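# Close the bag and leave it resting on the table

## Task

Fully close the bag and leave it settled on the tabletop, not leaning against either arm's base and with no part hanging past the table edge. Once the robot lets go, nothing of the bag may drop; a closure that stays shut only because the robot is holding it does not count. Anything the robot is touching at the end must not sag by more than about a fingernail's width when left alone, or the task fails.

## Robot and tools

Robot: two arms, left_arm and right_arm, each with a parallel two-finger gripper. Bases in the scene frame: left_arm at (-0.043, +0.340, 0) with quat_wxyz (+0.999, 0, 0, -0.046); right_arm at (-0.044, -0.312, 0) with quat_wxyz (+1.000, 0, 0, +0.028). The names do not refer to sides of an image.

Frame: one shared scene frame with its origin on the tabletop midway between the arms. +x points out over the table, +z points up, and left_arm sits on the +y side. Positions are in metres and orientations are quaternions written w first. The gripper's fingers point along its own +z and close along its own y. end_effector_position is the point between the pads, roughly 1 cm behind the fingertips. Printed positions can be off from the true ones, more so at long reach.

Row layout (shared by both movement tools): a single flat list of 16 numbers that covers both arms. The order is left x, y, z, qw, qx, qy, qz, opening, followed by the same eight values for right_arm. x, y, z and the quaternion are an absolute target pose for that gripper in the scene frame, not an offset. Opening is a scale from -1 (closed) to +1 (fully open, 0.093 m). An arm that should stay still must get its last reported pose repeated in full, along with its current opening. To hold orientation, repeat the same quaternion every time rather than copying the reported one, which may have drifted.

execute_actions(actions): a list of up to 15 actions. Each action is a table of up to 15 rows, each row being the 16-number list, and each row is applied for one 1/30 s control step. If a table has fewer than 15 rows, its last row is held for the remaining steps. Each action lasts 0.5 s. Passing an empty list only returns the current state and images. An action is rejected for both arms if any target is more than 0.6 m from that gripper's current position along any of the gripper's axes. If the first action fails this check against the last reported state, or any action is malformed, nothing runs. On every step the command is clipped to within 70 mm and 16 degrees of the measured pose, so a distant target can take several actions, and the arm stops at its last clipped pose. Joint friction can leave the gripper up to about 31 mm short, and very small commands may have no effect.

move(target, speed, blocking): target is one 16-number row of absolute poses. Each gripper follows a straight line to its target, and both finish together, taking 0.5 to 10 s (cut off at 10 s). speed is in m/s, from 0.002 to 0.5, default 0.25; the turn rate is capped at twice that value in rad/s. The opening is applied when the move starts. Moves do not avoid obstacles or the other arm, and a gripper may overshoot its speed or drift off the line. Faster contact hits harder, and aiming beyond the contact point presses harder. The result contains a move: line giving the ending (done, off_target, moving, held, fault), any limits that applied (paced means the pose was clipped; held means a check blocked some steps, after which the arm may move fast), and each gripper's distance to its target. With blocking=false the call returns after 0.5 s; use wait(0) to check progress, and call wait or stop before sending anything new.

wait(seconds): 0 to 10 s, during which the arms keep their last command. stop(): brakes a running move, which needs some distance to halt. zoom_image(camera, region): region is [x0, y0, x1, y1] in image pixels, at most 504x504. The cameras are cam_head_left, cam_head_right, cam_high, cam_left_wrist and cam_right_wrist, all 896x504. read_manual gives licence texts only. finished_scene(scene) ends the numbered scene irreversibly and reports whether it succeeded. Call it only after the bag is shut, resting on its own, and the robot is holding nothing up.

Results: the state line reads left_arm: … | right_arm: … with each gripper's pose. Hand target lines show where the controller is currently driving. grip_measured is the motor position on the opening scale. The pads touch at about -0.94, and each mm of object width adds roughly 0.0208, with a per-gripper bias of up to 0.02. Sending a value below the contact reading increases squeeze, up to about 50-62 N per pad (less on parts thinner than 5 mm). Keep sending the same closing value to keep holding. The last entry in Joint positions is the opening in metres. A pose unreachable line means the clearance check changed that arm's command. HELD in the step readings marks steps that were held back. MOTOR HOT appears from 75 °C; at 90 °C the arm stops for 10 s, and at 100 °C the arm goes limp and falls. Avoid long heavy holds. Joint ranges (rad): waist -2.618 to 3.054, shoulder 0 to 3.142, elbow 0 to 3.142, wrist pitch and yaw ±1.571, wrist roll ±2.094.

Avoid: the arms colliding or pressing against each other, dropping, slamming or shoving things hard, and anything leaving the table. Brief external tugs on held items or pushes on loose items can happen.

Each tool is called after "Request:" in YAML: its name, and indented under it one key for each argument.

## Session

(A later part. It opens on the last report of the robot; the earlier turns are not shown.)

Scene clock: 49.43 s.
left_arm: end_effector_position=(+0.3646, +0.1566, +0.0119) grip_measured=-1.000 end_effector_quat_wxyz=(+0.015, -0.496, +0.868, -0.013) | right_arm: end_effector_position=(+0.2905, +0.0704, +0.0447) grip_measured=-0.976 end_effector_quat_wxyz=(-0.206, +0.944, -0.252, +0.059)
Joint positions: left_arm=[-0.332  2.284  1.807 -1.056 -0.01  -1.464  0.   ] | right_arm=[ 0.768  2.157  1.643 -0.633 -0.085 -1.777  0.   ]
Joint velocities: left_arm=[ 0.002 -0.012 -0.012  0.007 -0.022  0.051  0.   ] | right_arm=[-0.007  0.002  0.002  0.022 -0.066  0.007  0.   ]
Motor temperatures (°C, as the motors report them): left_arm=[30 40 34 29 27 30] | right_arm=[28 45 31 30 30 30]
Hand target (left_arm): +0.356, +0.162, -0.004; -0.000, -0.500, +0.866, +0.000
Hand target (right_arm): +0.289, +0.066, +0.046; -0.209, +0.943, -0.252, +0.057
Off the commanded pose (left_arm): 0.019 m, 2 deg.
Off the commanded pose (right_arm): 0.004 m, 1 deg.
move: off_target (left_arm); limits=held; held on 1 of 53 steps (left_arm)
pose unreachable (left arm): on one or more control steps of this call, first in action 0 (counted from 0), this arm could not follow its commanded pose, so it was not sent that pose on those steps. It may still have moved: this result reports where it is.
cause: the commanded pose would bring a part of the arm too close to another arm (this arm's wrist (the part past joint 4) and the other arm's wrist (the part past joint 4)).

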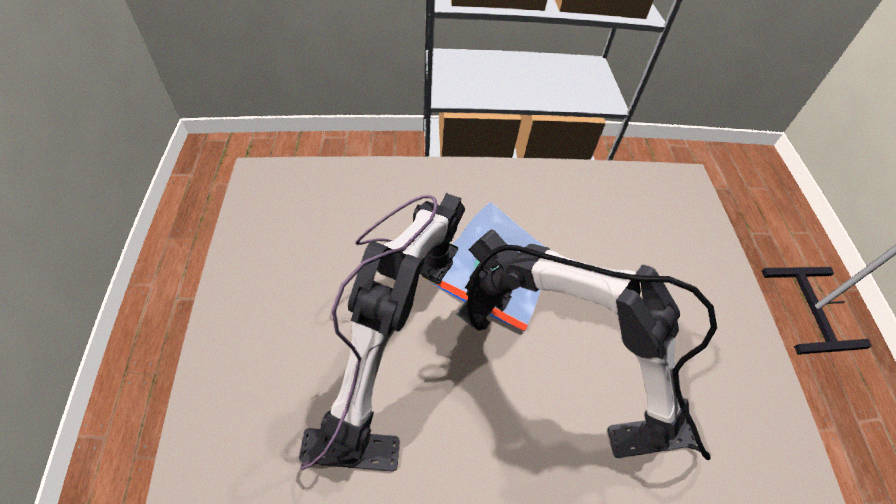

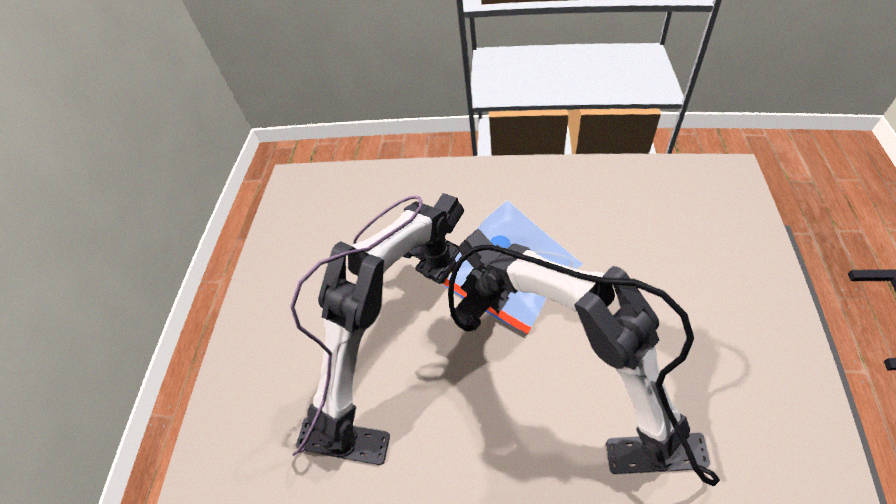

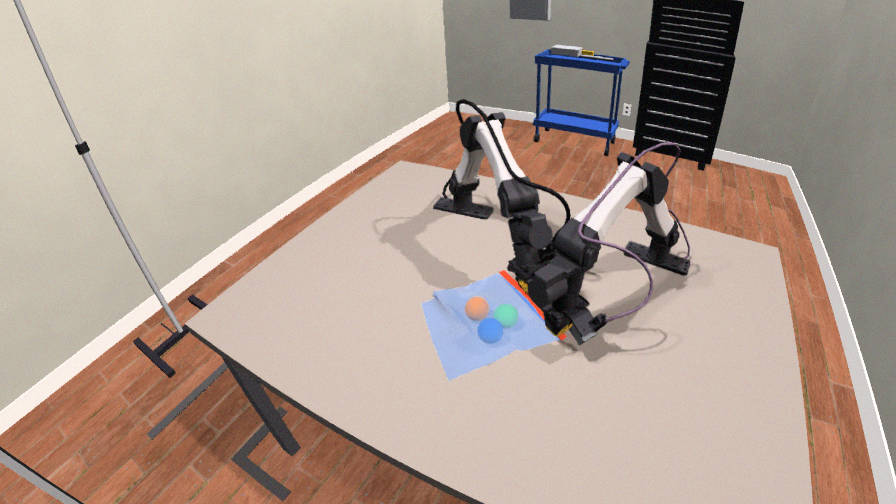

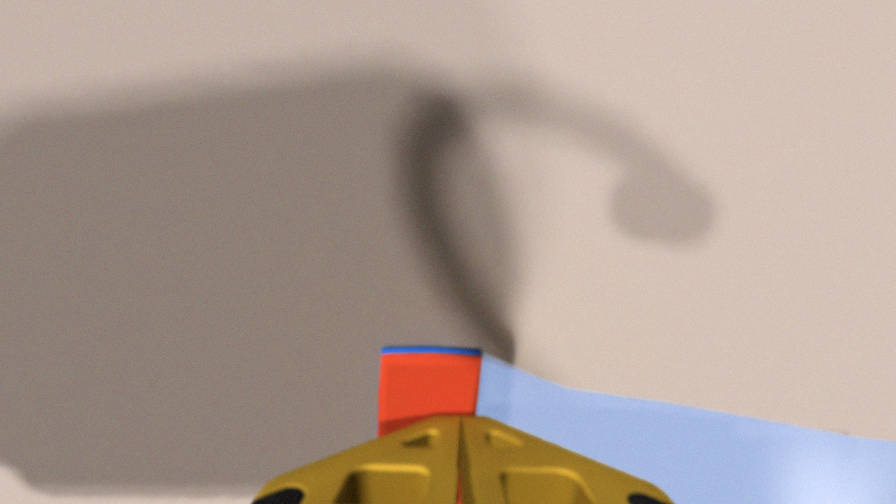

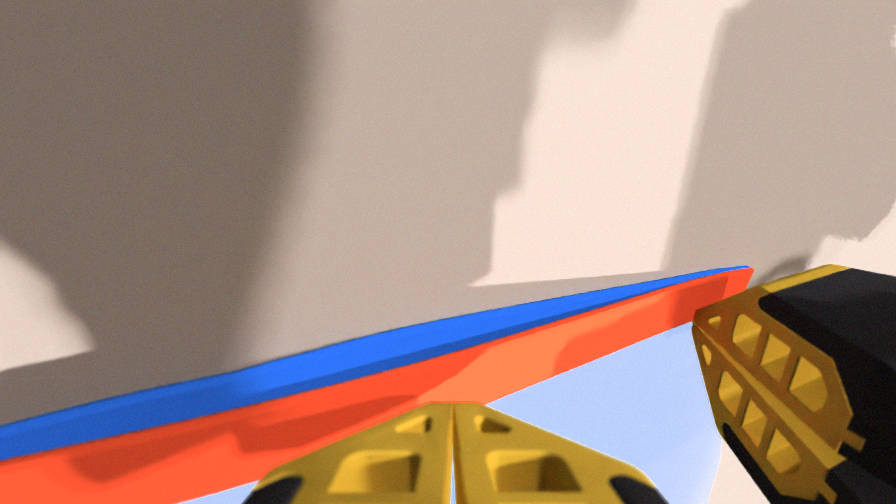

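Request:
move:
  target: [0.357,0.162,-0.008,0,-0.5,0.866,0,-1, 0.295, 0.066, -0.005, 0.209, -0.943, 0.253, -0.056, -1]
  speed: 0.08

Scene clock: 51.67 s.
left_arm: end_effector_position=(+0.3654, +0.1562, +0.0120) grip_measured=-1.000 end_effector_quat_wxyz=(+0.016, -0.496, +0.868, -0.014) | right_arm: end_effector_position=(+0.3002, +0.0766, +0.0214) grip_measured=-0.976 end_effector_quat_wxyz=(-0.231, +0.938, -0.250, +0.070)
Joint positions: left_arm=[-0.332  2.284  1.807 -1.053 -0.01  -1.464  0.   ] | right_arm=[ 0.759  2.19   1.573 -0.474 -0.094 -1.782  0.   ]
Joint velocities: left_arm=[-0.022 -0.007 -0.007  0.022  0.007  0.051  0.   ] | right_arm=[ 0.002  0.032  0.002  0.007 -0.022  0.007  0.   ]
Motor temperatures (°C, as the motors report them): left_arm=[30 41 34 29 27 30] | right_arm=[28 46 31 30 30 30]
Hand target (left_arm): +0.356, +0.162, -0.007; -0.000, -0.500, +0.866, +0.000
Hand target (right_arm): +0.294, +0.066, -0.004; -0.209, +0.943, -0.253, +0.056
Off the commanded pose (left_arm): 0.022 m, 3 deg.
Off the commanded pose (right_arm): 0.029 m, 3 deg.
move: off_target (left_arm, right_arm)

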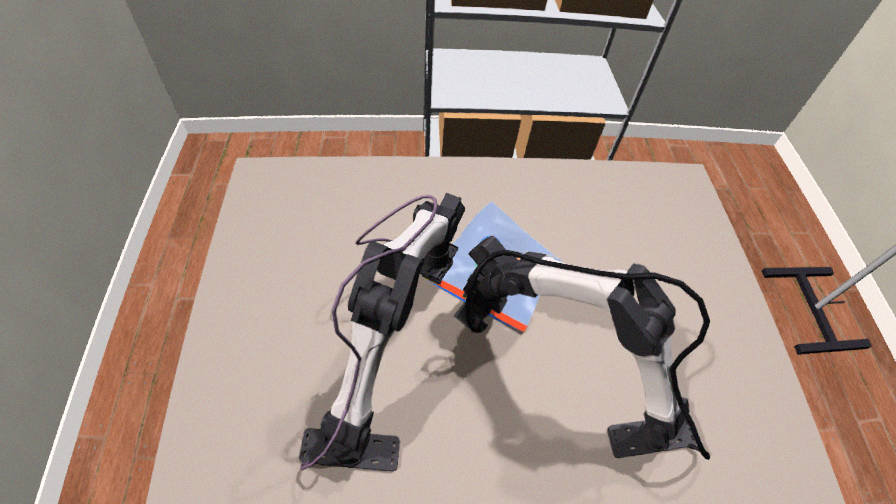

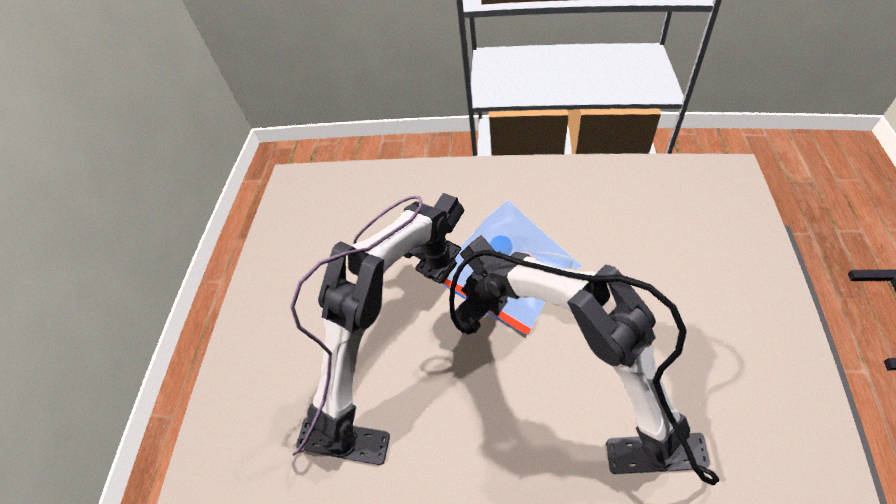

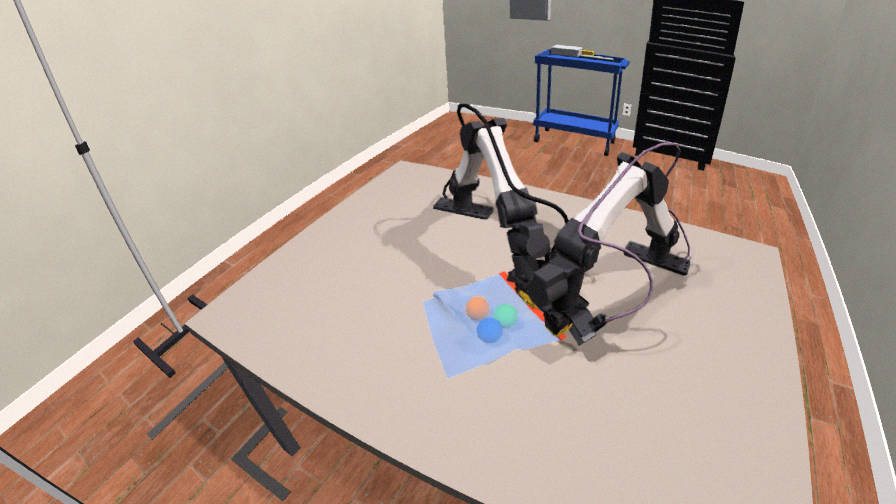

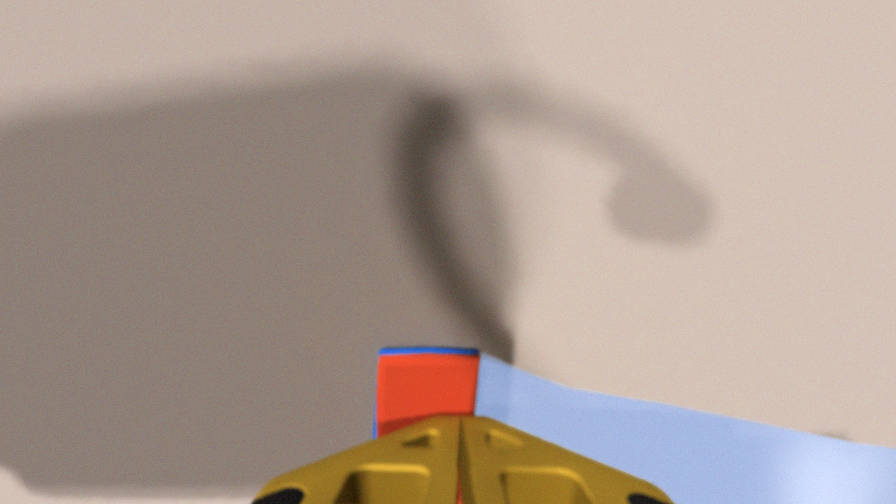

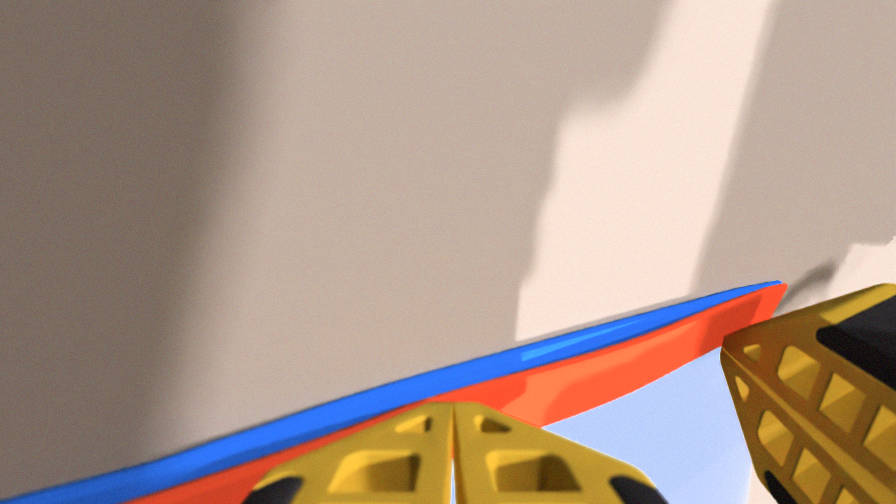

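Request:
execute_actions:
  actions:
    - [[0.357,0.162,-0.008,0,-0.5,0.866,0,-1, 0.293, 0.063, -0.01, 0.209, -0.943, 0.253, -0.056, -1],[0.357,0.162,-0.008,0,-0.5,0.866,0,-1, 0.292, 0.061, -0.013, 0.209, -0.943, 0.253, -0.056, -1],[0.357,0.162,-0.008,0,-0.5,0.866,0,-1, 0.291, 0.06, -0.016, 0.209, -0.943, 0.253, -0.056, -1],[0.357,0.162,-0.008,0,-0.5,0.866,0,-1, 0.29, 0.059, -0.02, 0.209, -0.943, 0.253, -0.056, -1]]

Scene clock: 53.17 s.
left_arm: end_effector_position=(+0.3674, +0.1567, +0.0120) grip_measured=-1.000 end_effector_quat_wxyz=(+0.018, -0.497, +0.867, -0.017) | right_arm: end_effector_position=(+0.3050, +0.0813, +0.0182) grip_measured=-0.976 end_effector_quat_wxyz=(-0.258, +0.931, -0.246, +0.080)
Joint positions: left_arm=[-0.33   2.284  1.807 -1.046 -0.01  -1.464  0.   ] | right_arm=[ 0.756  2.185  1.522 -0.371 -0.104 -1.785  0.   ]
Joint velocities: left_arm=[-0.002 -0.002  0.002 -0.066  0.051 -0.022  0.   ] | right_arm=[-0.012 -0.017 -0.002  0.051 -0.007 -0.022  0.   ]
Motor temperatures (°C, as the motors report them): left_arm=[30 41 34 29 27 30] | right_arm=[28 47 31 30 30 30]
Hand target (left_arm): +0.356, +0.162, -0.007; -0.000, -0.500, +0.866, +0.000
Hand target (right_arm): +0.290, +0.059, -0.018; -0.209, +0.943, -0.253, +0.056
Off the commanded pose (left_arm): 0.023 m, 3 deg.
Off the commanded pose (right_arm): 0.047 m, 6 deg.
Step readings (end_effector_position):
0: left_arm (+0.3654, +0.1562, +0.0120) | right_arm (+0.3004, +0.0768, +0.0215)
1: left_arm (+0.3654, +0.1562, +0.0120) | right_arm (+0.3001, +0.0765, +0.0202)
2: left_arm (+0.3654, +0.1562, +0.0120) | right_arm (+0.3001, +0.0764, +0.0184)
4: left_arm (+0.3654, +0.1562, +0.0120) | right_arm (+0.3018, +0.0780, +0.0174)
8: left_arm (+0.3658, +0.1561, +0.0120) | right_arm (+0.3038, +0.0802, +0.0179)
15: end_effector_position above

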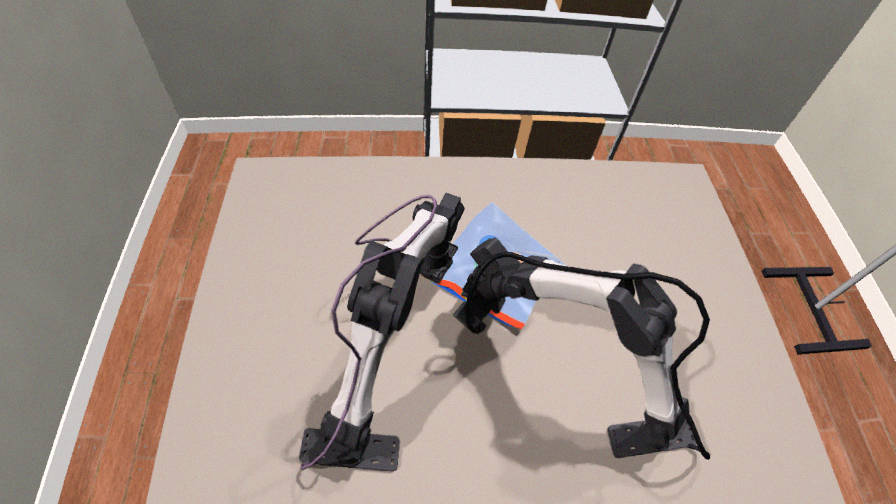

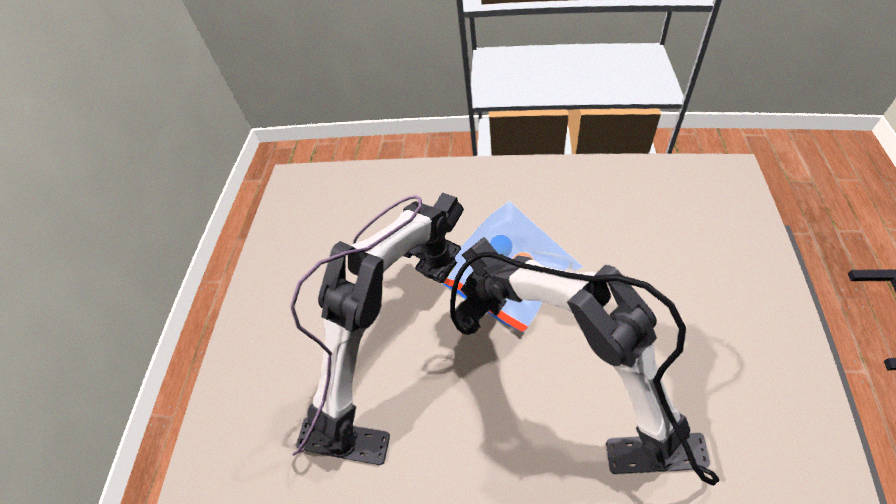

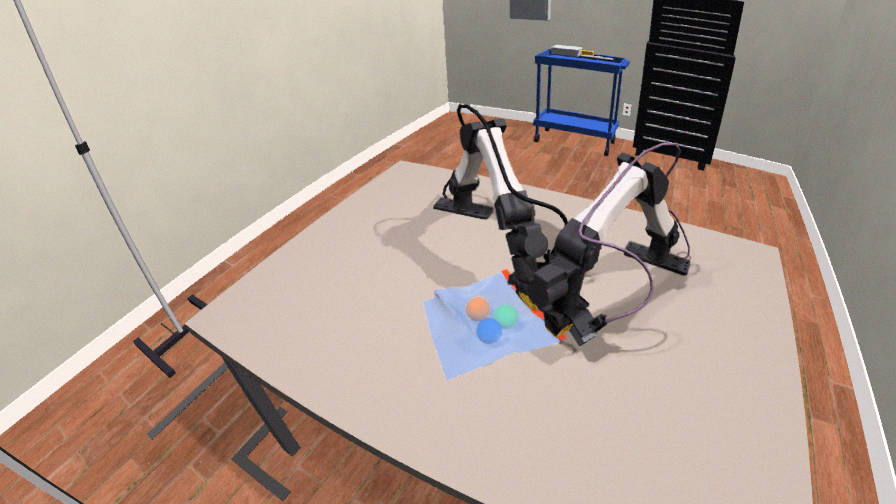

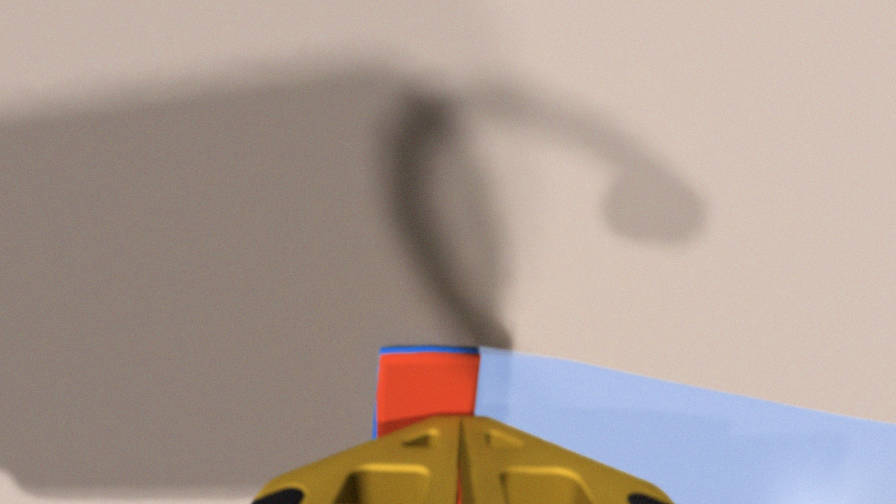

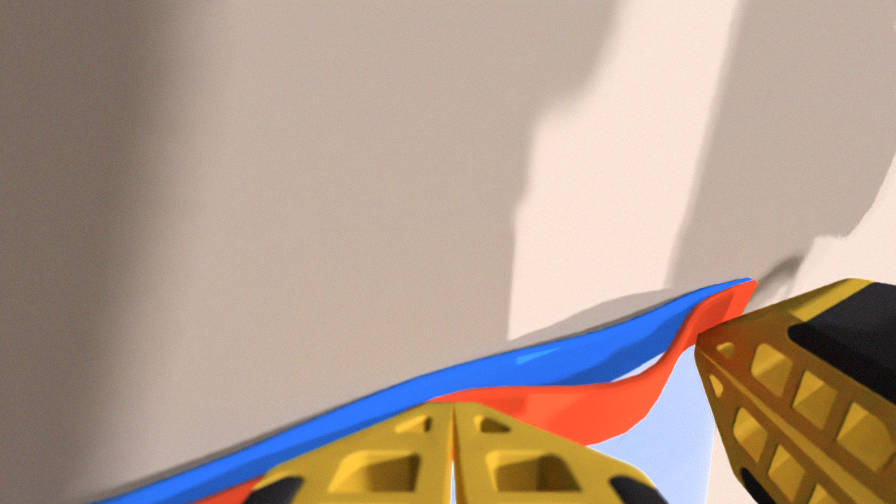

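Request:
execute_actions:
  actions:
    - [[0.357,0.162,-0.012,0,-0.5,0.866,0,-1, 0.2799, 0.0503, -0.015, 0.209, -0.943, 0.253, -0.056, -1]]
    - [[0.357,0.162,-0.012,0,-0.5,0.866,0,-1, 0.2744, 0.042, -0.015, 0.209, -0.943, 0.253, -0.056, -1]]
    - [[0.357,0.162,-0.012,0,-0.5,0.866,0,-1, 0.2688, 0.0337, -0.015, 0.209, -0.943, 0.253, -0.056, -1]]
    - [[0.357,0.162,-0.012,0,-0.5,0.866,0,-1, 0.2632, 0.0254, -0.015, 0.209, -0.943, 0.253, -0.056, -1]]

Scene clock: 56.80 s.
left_arm: end_effector_position=(+0.3678, +0.1559, +0.0109) grip_measured=-1.000 end_effector_quat_wxyz=(+0.018, -0.497, +0.867, -0.019) | right_arm: end_effector_position=(+0.2861, +0.0578, +0.0182) grip_measured=-0.976 end_effector_quat_wxyz=(-0.274, +0.927, -0.241, +0.087)
Joint positions: left_arm=[-0.33   2.284  1.803 -1.037 -0.006 -1.464  0.   ] | right_arm=[ 0.748  2.067  1.31  -0.241 -0.111 -1.795  0.   ]
Joint velocities: left_arm=[ 0.012 -0.007  0.002 -0.007  0.022  0.007  0.   ] | right_arm=[-0.007  0.012 -0.007 -0.066 -0.037 -0.066  0.   ]
Motor temperatures (°C, as the motors report them): left_arm=[30 42 34 29 27 30] | right_arm=[28 47 31 30 30 30]
Hand target (left_arm): +0.356, +0.162, -0.011; -0.000, -0.500, +0.866, +0.000
Hand target (right_arm): +0.264, +0.027, -0.013; -0.210, +0.943, -0.253, +0.056
Off the commanded pose (left_arm): 0.026 m, 3 deg.
Off the commanded pose (right_arm): 0.052 m, 9 deg.
Step readings (end_effector_position; steps 1 to 15: 1st action; 16 to 30: 2nd action; 31 to 45: 3rd action; 46 to 60: 4th action):
0: left_arm (+0.3675, +0.1566, +0.0120) | right_arm (+0.3052, +0.0815, +0.0183)
1: left_arm (+0.3675, +0.1566, +0.0115) | right_arm (+0.3045, +0.0807, +0.0184)
2: left_arm (+0.3674, +0.1567, +0.0109) | right_arm (+0.3024, +0.0786, +0.0182)
4: left_arm (+0.3679, +0.1564, +0.0109) | right_arm (+0.3003, +0.0763, +0.0183)
8: left_arm (+0.3680, +0.1564, +0.0109) | right_arm (+0.3009, +0.0769, +0.0185)
15: left_arm (+0.3680, +0.1564, +0.0109) | right_arm (+0.3010, +0.0771, +0.0185)
16: left_arm (+0.3680, +0.1564, +0.0109) | right_arm (+0.3004, +0.0765, +0.0185)
17: left_arm (+0.3680, +0.1564, +0.0109) | right_arm (+0.2989, +0.0749, +0.0183)
19: left_arm (+0.3679, +0.1562, +0.0109) | right_arm (+0.2970, +0.0729, +0.0186)
23: left_arm (+0.3679, +0.1562, +0.0109) | right_arm (+0.2969, +0.0728, +0.0186)
30: left_arm (+0.3679, +0.1562, +0.0109) | right_arm (+0.2970, +0.0729, +0.0187)
31: left_arm (+0.3679, +0.1562, +0.0109) | right_arm (+0.2965, +0.0723, +0.0187)
32: left_arm (+0.3679, +0.1561, +0.0109) | right_arm (+0.2949, +0.0702, +0.0184)
34: left_arm (+0.3679, +0.1560, +0.0109) | right_arm (+0.2925, +0.0671, +0.0185)
38: left_arm (+0.3678, +0.1560, +0.0109) | right_arm (+0.2916, +0.0658, +0.0184)
45: left_arm (+0.3678, +0.1560, +0.0109) | right_arm (+0.2917, +0.0658, +0.0183)
46: left_arm (+0.3678, +0.1560, +0.0109) | right_arm (+0.2912, +0.0652, +0.0184)
47: left_arm (+0.3678, +0.1560, +0.0109) | right_arm (+0.2894, +0.0631, +0.0180)
49: left_arm (+0.3678, +0.1559, +0.0109) | right_arm (+0.2872, +0.0597, +0.0184)
53: left_arm (+0.3678, +0.1559, +0.0109) | right_arm (+0.2860, +0.0578, +0.0181)
60: end_effector_position above

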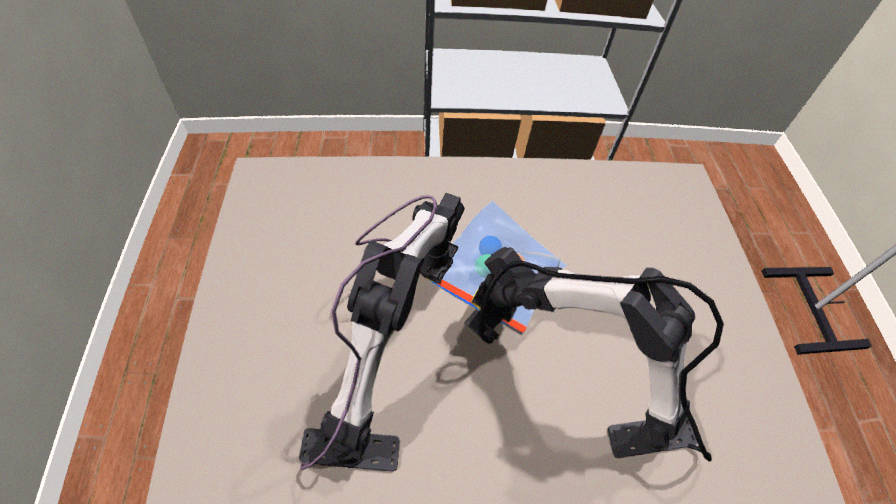

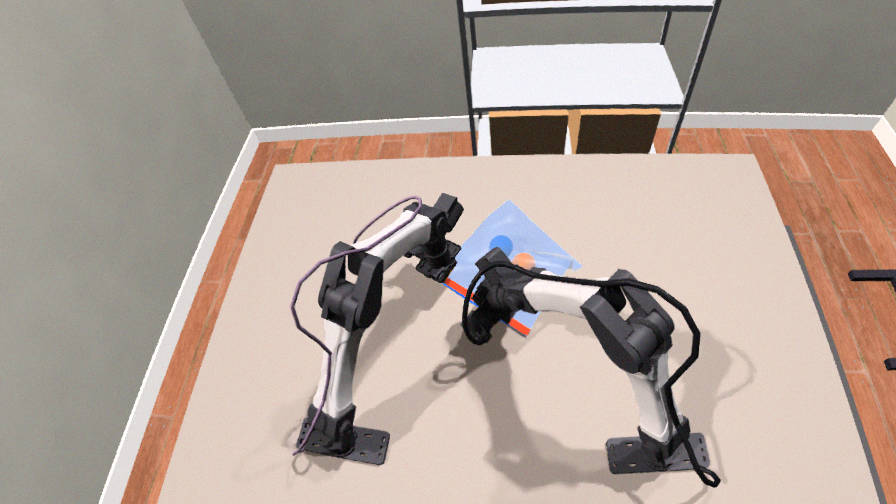

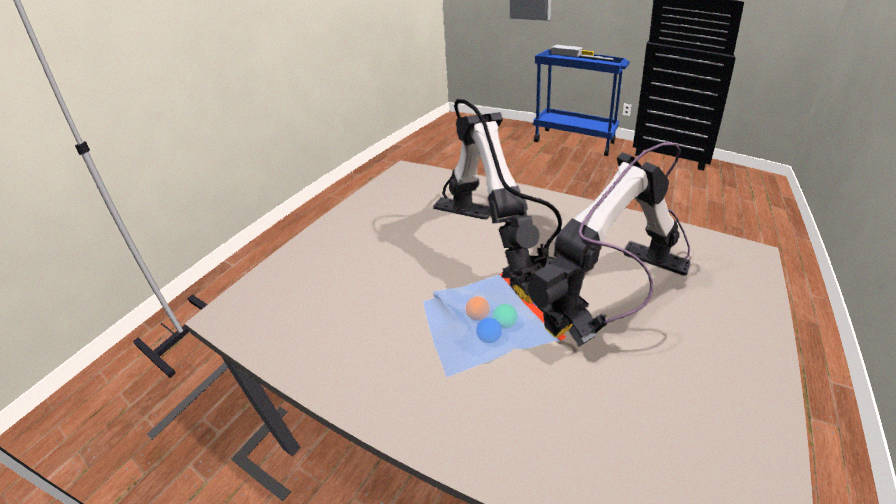

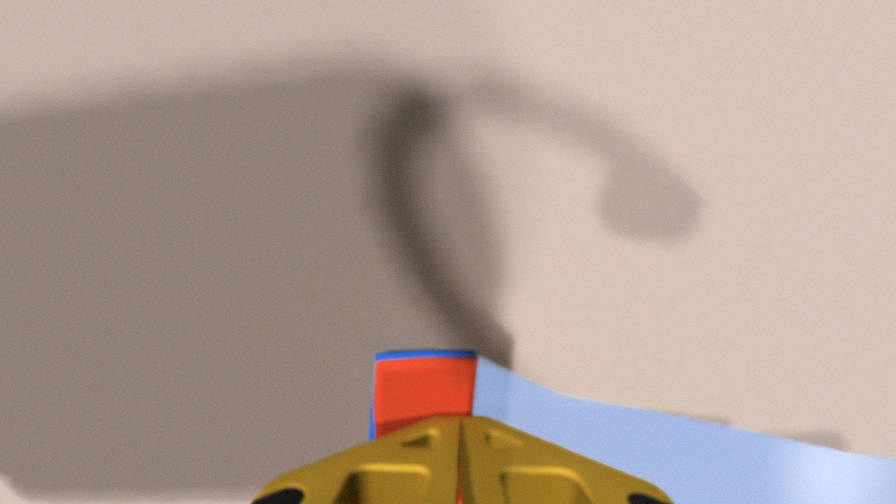

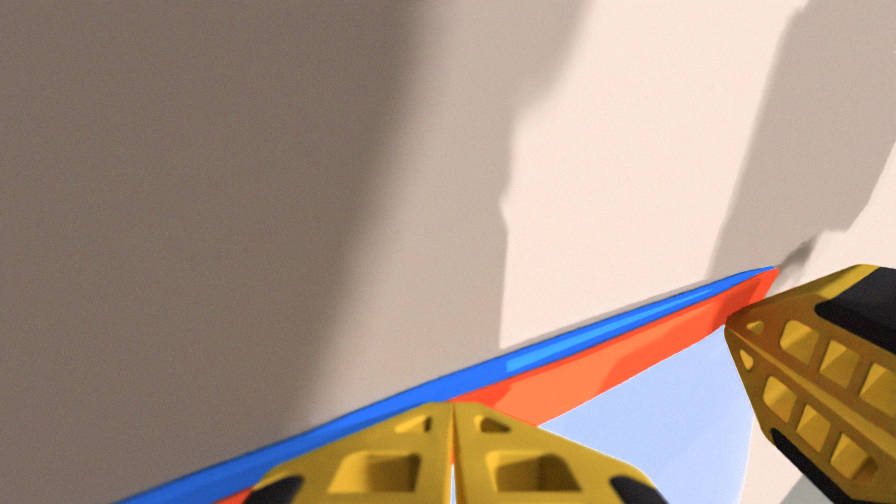

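Request:
execute_actions:
  actions:
    - [[0.357,0.162,-0.012,0,-0.5,0.866,0,-1, 0.2549, 0.0129, -0.015, 0.209, -0.943, 0.253, -0.056, -1]]
    - [[0.357,0.162,-0.012,0,-0.5,0.866,0,-1, 0.2466, 0.0005, -0.015, 0.209, -0.943, 0.253, -0.056, -1]]
    - [[0.357,0.162,-0.012,0,-0.5,0.866,0,-1, 0.2382, -0.012, -0.015, 0.209, -0.943, 0.253, -0.056, -1]]
    - [[0.357,0.162,-0.012,0,-0.5,0.866,0,-1, 0.2299, -0.0245, -0.015, 0.209, -0.943, 0.253, -0.056, -1]]

Scene clock: 60.53 s.
left_arm: end_effector_position=(+0.3675, +0.1551, +0.0109) grip_measured=-1.000 end_effector_quat_wxyz=(+0.016, -0.497, +0.867, -0.021) | right_arm: end_effector_position=(+0.2550, +0.0090, +0.0169) grip_measured=-0.976 end_effector_quat_wxyz=(-0.275, +0.927, -0.240, +0.088)
Joint positions: left_arm=[-0.33   2.284  1.803 -1.037 -0.002 -1.464  0.   ] | right_arm=[ 0.715  1.885  1.032 -0.145 -0.131 -1.826  0.   ]
Joint velocities: left_arm=[-0.007 -0.007  0.002 -0.007 -0.11  -0.007  0.   ] | right_arm=[-0.027 -0.012  0.002 -0.037 -0.022 -0.007  0.   ]
Motor temperatures (°C, as the motors report them): left_arm=[30 42 34 29 27 30] | right_arm=[28 48 31 30 30 30]
Hand target (left_arm): +0.356, +0.162, -0.011; -0.000, -0.500, +0.866, +0.000
Hand target (right_arm): +0.231, -0.023, -0.014; -0.210, +0.943, -0.253, +0.056
Off the commanded pose (left_arm): 0.026 m, 3 deg.
Off the commanded pose (right_arm): 0.053 m, 9 deg.
Step readings (end_effector_position; steps 1 to 15: 1st action; 16 to 30: 2nd action; 31 to 45: 3rd action; 46 to 60: 4th action):
0: left_arm (+0.3678, +0.1559, +0.0109) | right_arm (+0.2861, +0.0578, +0.0182)
1: left_arm (+0.3678, +0.1559, +0.0109) | right_arm (+0.2854, +0.0570, +0.0183)
2: left_arm (+0.3677, +0.1557, +0.0109) | right_arm (+0.2829, +0.0537, +0.0176)
4: left_arm (+0.3676, +0.1556, +0.0109) | right_arm (+0.2796, +0.0485, +0.0179)
8: left_arm (+0.3676, +0.1554, +0.0109) | right_arm (+0.2784, +0.0462, +0.0181)
15: left_arm (+0.3676, +0.1554, +0.0109) | right_arm (+0.2783, +0.0462, +0.0178)
16: left_arm (+0.3676, +0.1554, +0.0109) | right_arm (+0.2779, +0.0452, +0.0180)
17: left_arm (+0.3676, +0.1554, +0.0109) | right_arm (+0.2753, +0.0419, +0.0172)
19: left_arm (+0.3676, +0.1553, +0.0109) | right_arm (+0.2721, +0.0368, +0.0178)
23: left_arm (+0.3676, +0.1552, +0.0109) | right_arm (+0.2706, +0.0339, +0.0175)
30: left_arm (+0.3676, +0.1552, +0.0109) | right_arm (+0.2707, +0.0340, +0.0175)
31: left_arm (+0.3676, +0.1552, +0.0109) | right_arm (+0.2702, +0.0331, +0.0177)
32: left_arm (+0.3676, +0.1552, +0.0109) | right_arm (+0.2677, +0.0300, +0.0171)
34: left_arm (+0.3676, +0.1552, +0.0109) | right_arm (+0.2643, +0.0246, +0.0174)
38: left_arm (+0.3676, +0.1552, +0.0109) | right_arm (+0.2626, +0.0214, +0.0172)
45: left_arm (+0.3676, +0.1552, +0.0109) | right_arm (+0.2626, +0.0214, +0.0171)
46: left_arm (+0.3676, +0.1552, +0.0109) | right_arm (+0.2620, +0.0205, +0.0173)
47: left_arm (+0.3676, +0.1552, +0.0109) | right_arm (+0.2599, +0.0174, +0.0168)
49: left_arm (+0.3675, +0.1551, +0.0109) | right_arm (+0.2565, +0.0121, +0.0168)
53: left_arm (+0.3675, +0.1551, +0.0109) | right_arm (+0.2551, +0.0091, +0.0169)
60: end_effector_position above

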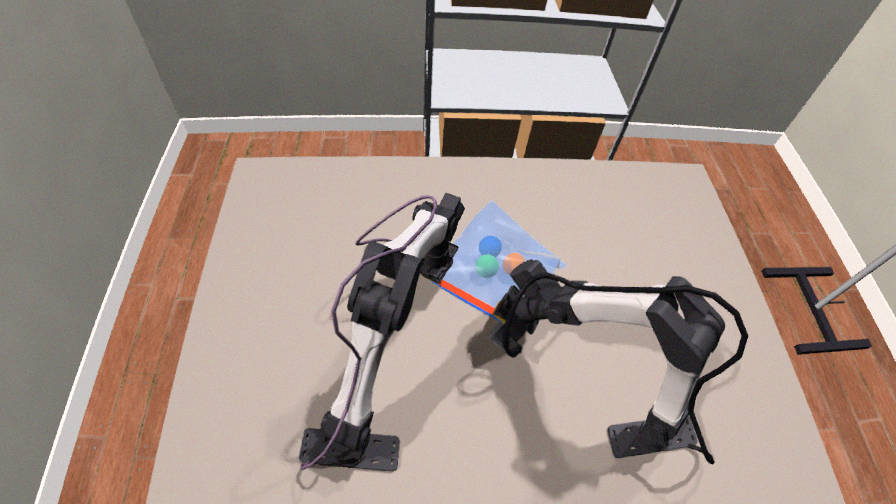

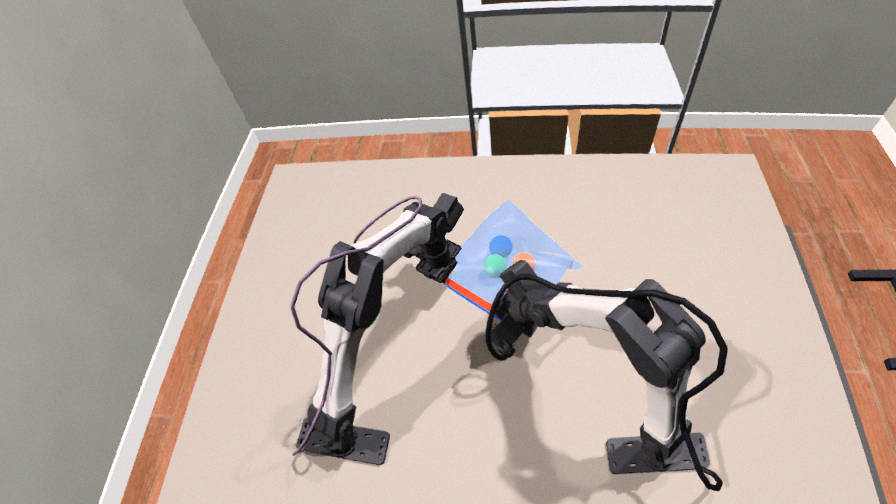

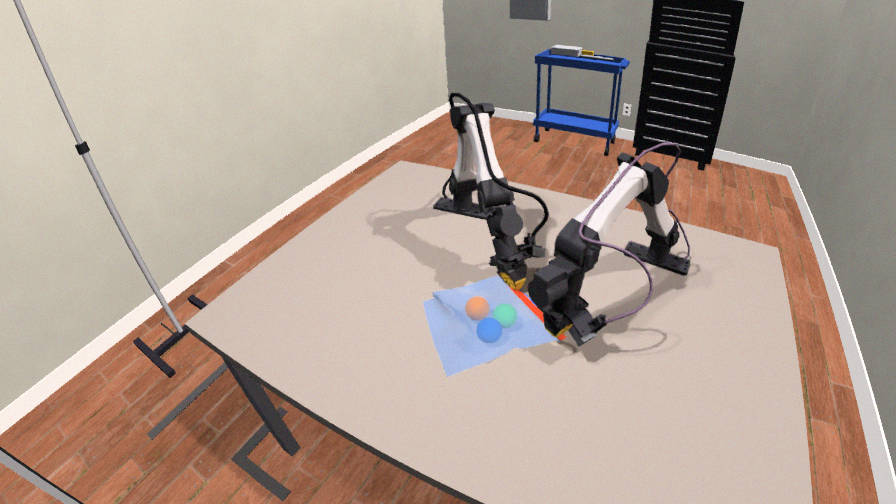

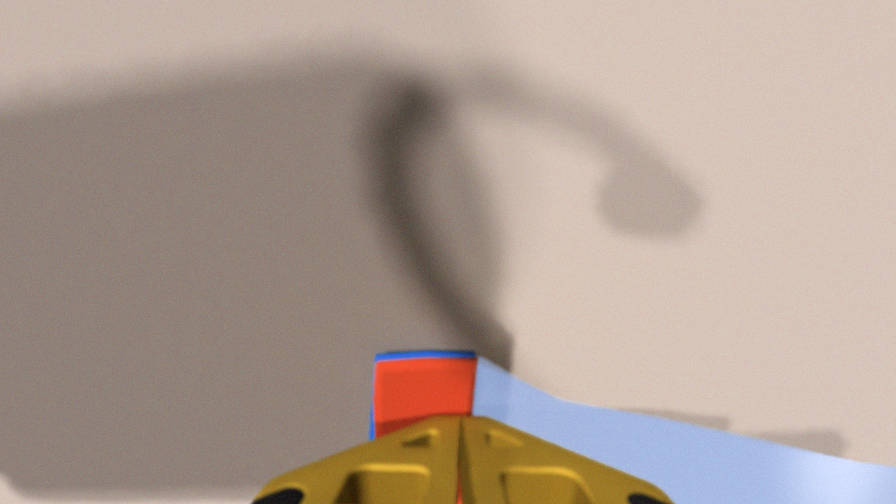

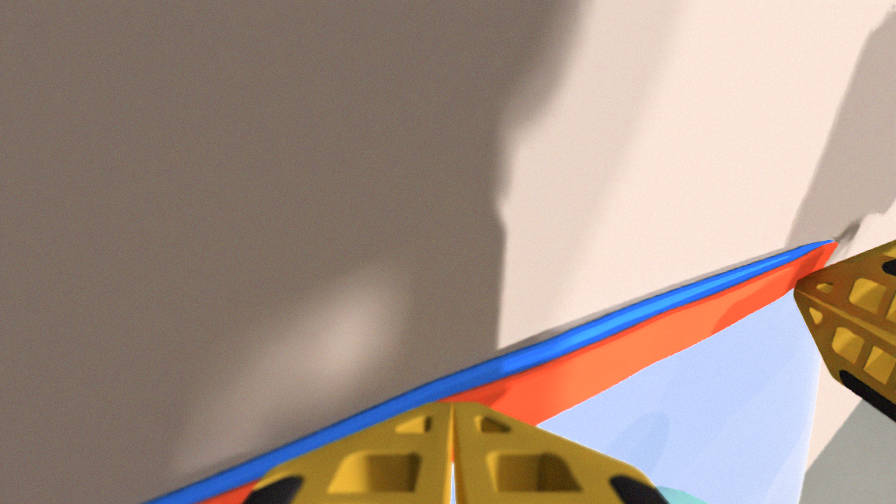

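Request:
execute_actions:
  actions:
    - [[0.357,0.162,-0.012,0,-0.5,0.866,0,-1, 0.2215, -0.0369, -0.015, 0.209, -0.943, 0.253, -0.056, -1]]
    - [[0.357,0.162,-0.012,0,-0.5,0.866,0,-1, 0.2132, -0.0494, -0.015, 0.209, -0.943, 0.253, -0.056, -1]]
    - [[0.357,0.162,-0.012,0,-0.5,0.866,0,-1, 0.2049, -0.0619, -0.015, 0.209, -0.943, 0.253, -0.056, -1]]
    - [[0.357,0.162,-0.012,0,-0.5,0.866,0,-1, 0.1965, -0.0743, -0.015, 0.209, -0.943, 0.253, -0.056, -1]]

Scene clock: 64.63 s.
left_arm: end_effector_position=(+0.3674, +0.1547, +0.0109) grip_measured=-1.000 end_effector_quat_wxyz=(+0.015, -0.497, +0.867, -0.022) | right_arm: end_effector_position=(+0.2251, -0.0402, +0.0156) grip_measured=-0.976 end_effector_quat_wxyz=(-0.277, +0.926, -0.238, +0.091)
Joint positions: left_arm=[-0.33   2.284  1.803 -1.036  0.001 -1.464  0.   ] | right_arm=[ 0.667  1.702  0.787 -0.081 -0.154 -1.869  0.   ]
Joint velocities: left_arm=[-0.002  0.002 -0.007 -0.066  0.007  0.007  0.   ] | right_arm=[-0.007 -0.027  0.002  0.007 -0.037  0.051  0.   ]
Motor temperatures (°C, as the motors report them): left_arm=[30 43 33 29 27 30] | right_arm=[28 47 30 30 30 30]
Hand target (left_arm): +0.356, +0.162, -0.011; -0.000, -0.500, +0.866, +0.000
Hand target (right_arm): +0.198, -0.073, -0.014; -0.210, +0.943, -0.253, +0.056
Off the commanded pose (left_arm): 0.026 m, 3 deg.
Off the commanded pose (right_arm): 0.054 m, 9 deg.
Step readings (end_effector_position; steps 1 to 15: 1st action; 16 to 30: 2nd action; 31 to 45: 3rd action; 46 to 60: 4th action):
0: left_arm (+0.3675, +0.1551, +0.0109) | right_arm (+0.2551, +0.0091, +0.0170)
1: left_arm (+0.3675, +0.1551, +0.0109) | right_arm (+0.2545, +0.0081, +0.0171)
2: left_arm (+0.3675, +0.1551, +0.0109) | right_arm (+0.2520, +0.0050, +0.0164)
4: left_arm (+0.3675, +0.1550, +0.0109) | right_arm (+0.2490, -0.0001, +0.0166)
8: left_arm (+0.3674, +0.1549, +0.0109) | right_arm (+0.2477, -0.0026, +0.0169)
15: left_arm (+0.3674, +0.1549, +0.0109) | right_arm (+0.2476, -0.0027, +0.0168)
16: left_arm (+0.3674, +0.1549, +0.0109) | right_arm (+0.2471, -0.0037, +0.0168)
17: left_arm (+0.3674, +0.1549, +0.0109) | right_arm (+0.2447, -0.0070, +0.0162)
19: left_arm (+0.3674, +0.1548, +0.0109) | right_arm (+0.2420, -0.0120, +0.0166)
23: left_arm (+0.3674, +0.1548, +0.0109) | right_arm (+0.2403, -0.0151, +0.0163)
30: left_arm (+0.3674, +0.1548, +0.0109) | right_arm (+0.2403, -0.0150, +0.0165)
31: left_arm (+0.3674, +0.1548, +0.0109) | right_arm (+0.2397, -0.0159, +0.0166)
32: left_arm (+0.3674, +0.1548, +0.0109) | right_arm (+0.2376, -0.0191, +0.0161)
34: left_arm (+0.3674, +0.1547, +0.0109) | right_arm (+0.2344, -0.0242, +0.0163)
38: left_arm (+0.3674, +0.1547, +0.0109) | right_arm (+0.2328, -0.0276, +0.0161)
45: left_arm (+0.3674, +0.1547, +0.0109) | right_arm (+0.2326, -0.0276, +0.0162)
46: left_arm (+0.3674, +0.1547, +0.0109) | right_arm (+0.2321, -0.0285, +0.0163)
47: left_arm (+0.3674, +0.1547, +0.0109) | right_arm (+0.2302, -0.0314, +0.0160)
49: left_arm (+0.3674, +0.1547, +0.0109) | right_arm (+0.2269, -0.0368, +0.0157)
53: left_arm (+0.3674, +0.1547, +0.0109) | right_arm (+0.2253, -0.0400, +0.0158)
60: end_effector_position above

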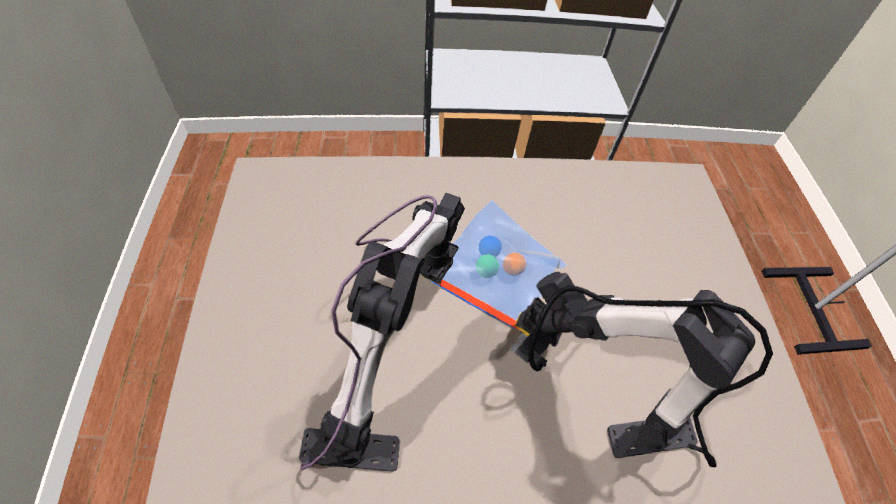

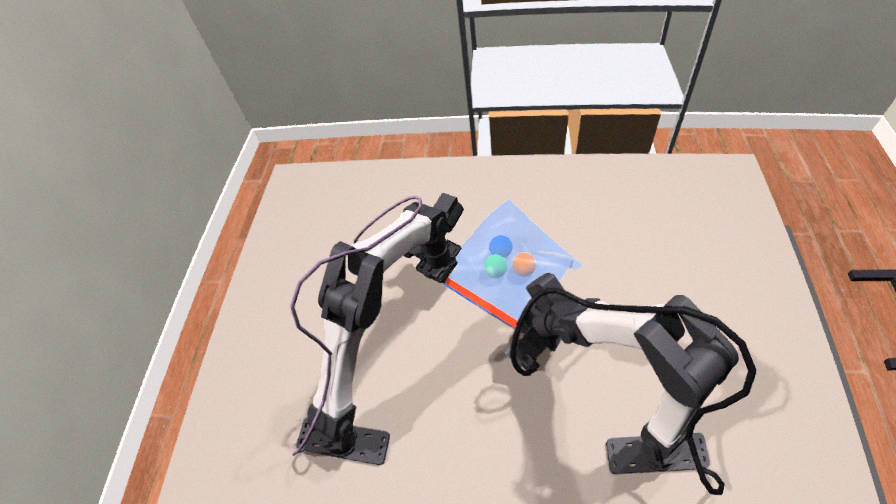

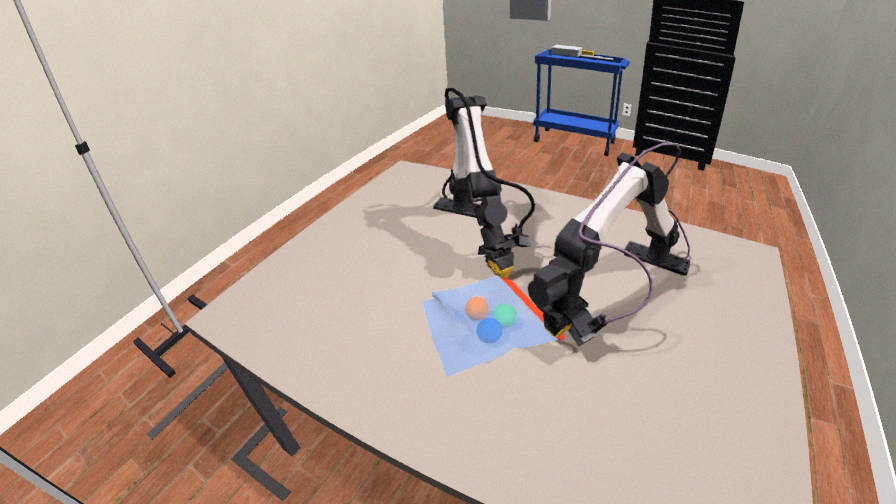

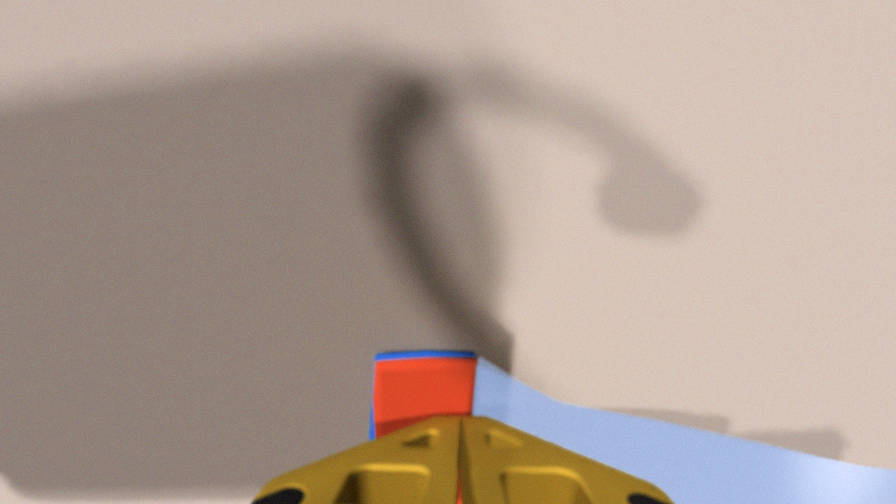

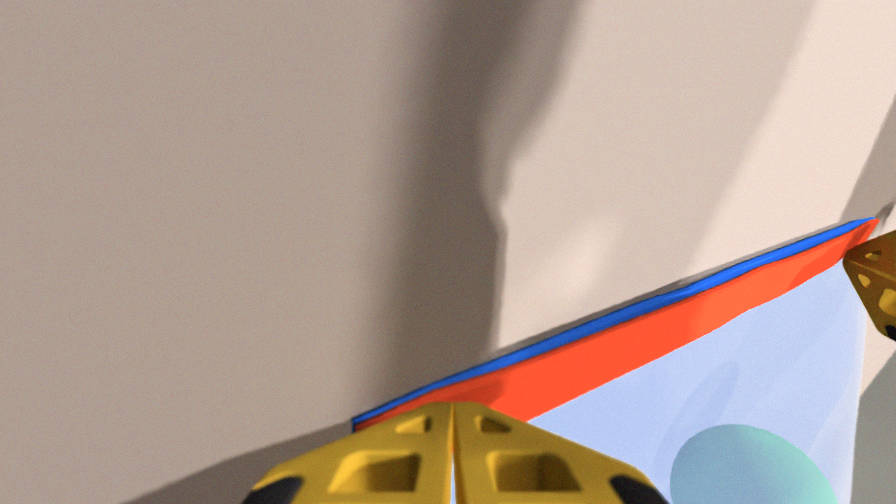

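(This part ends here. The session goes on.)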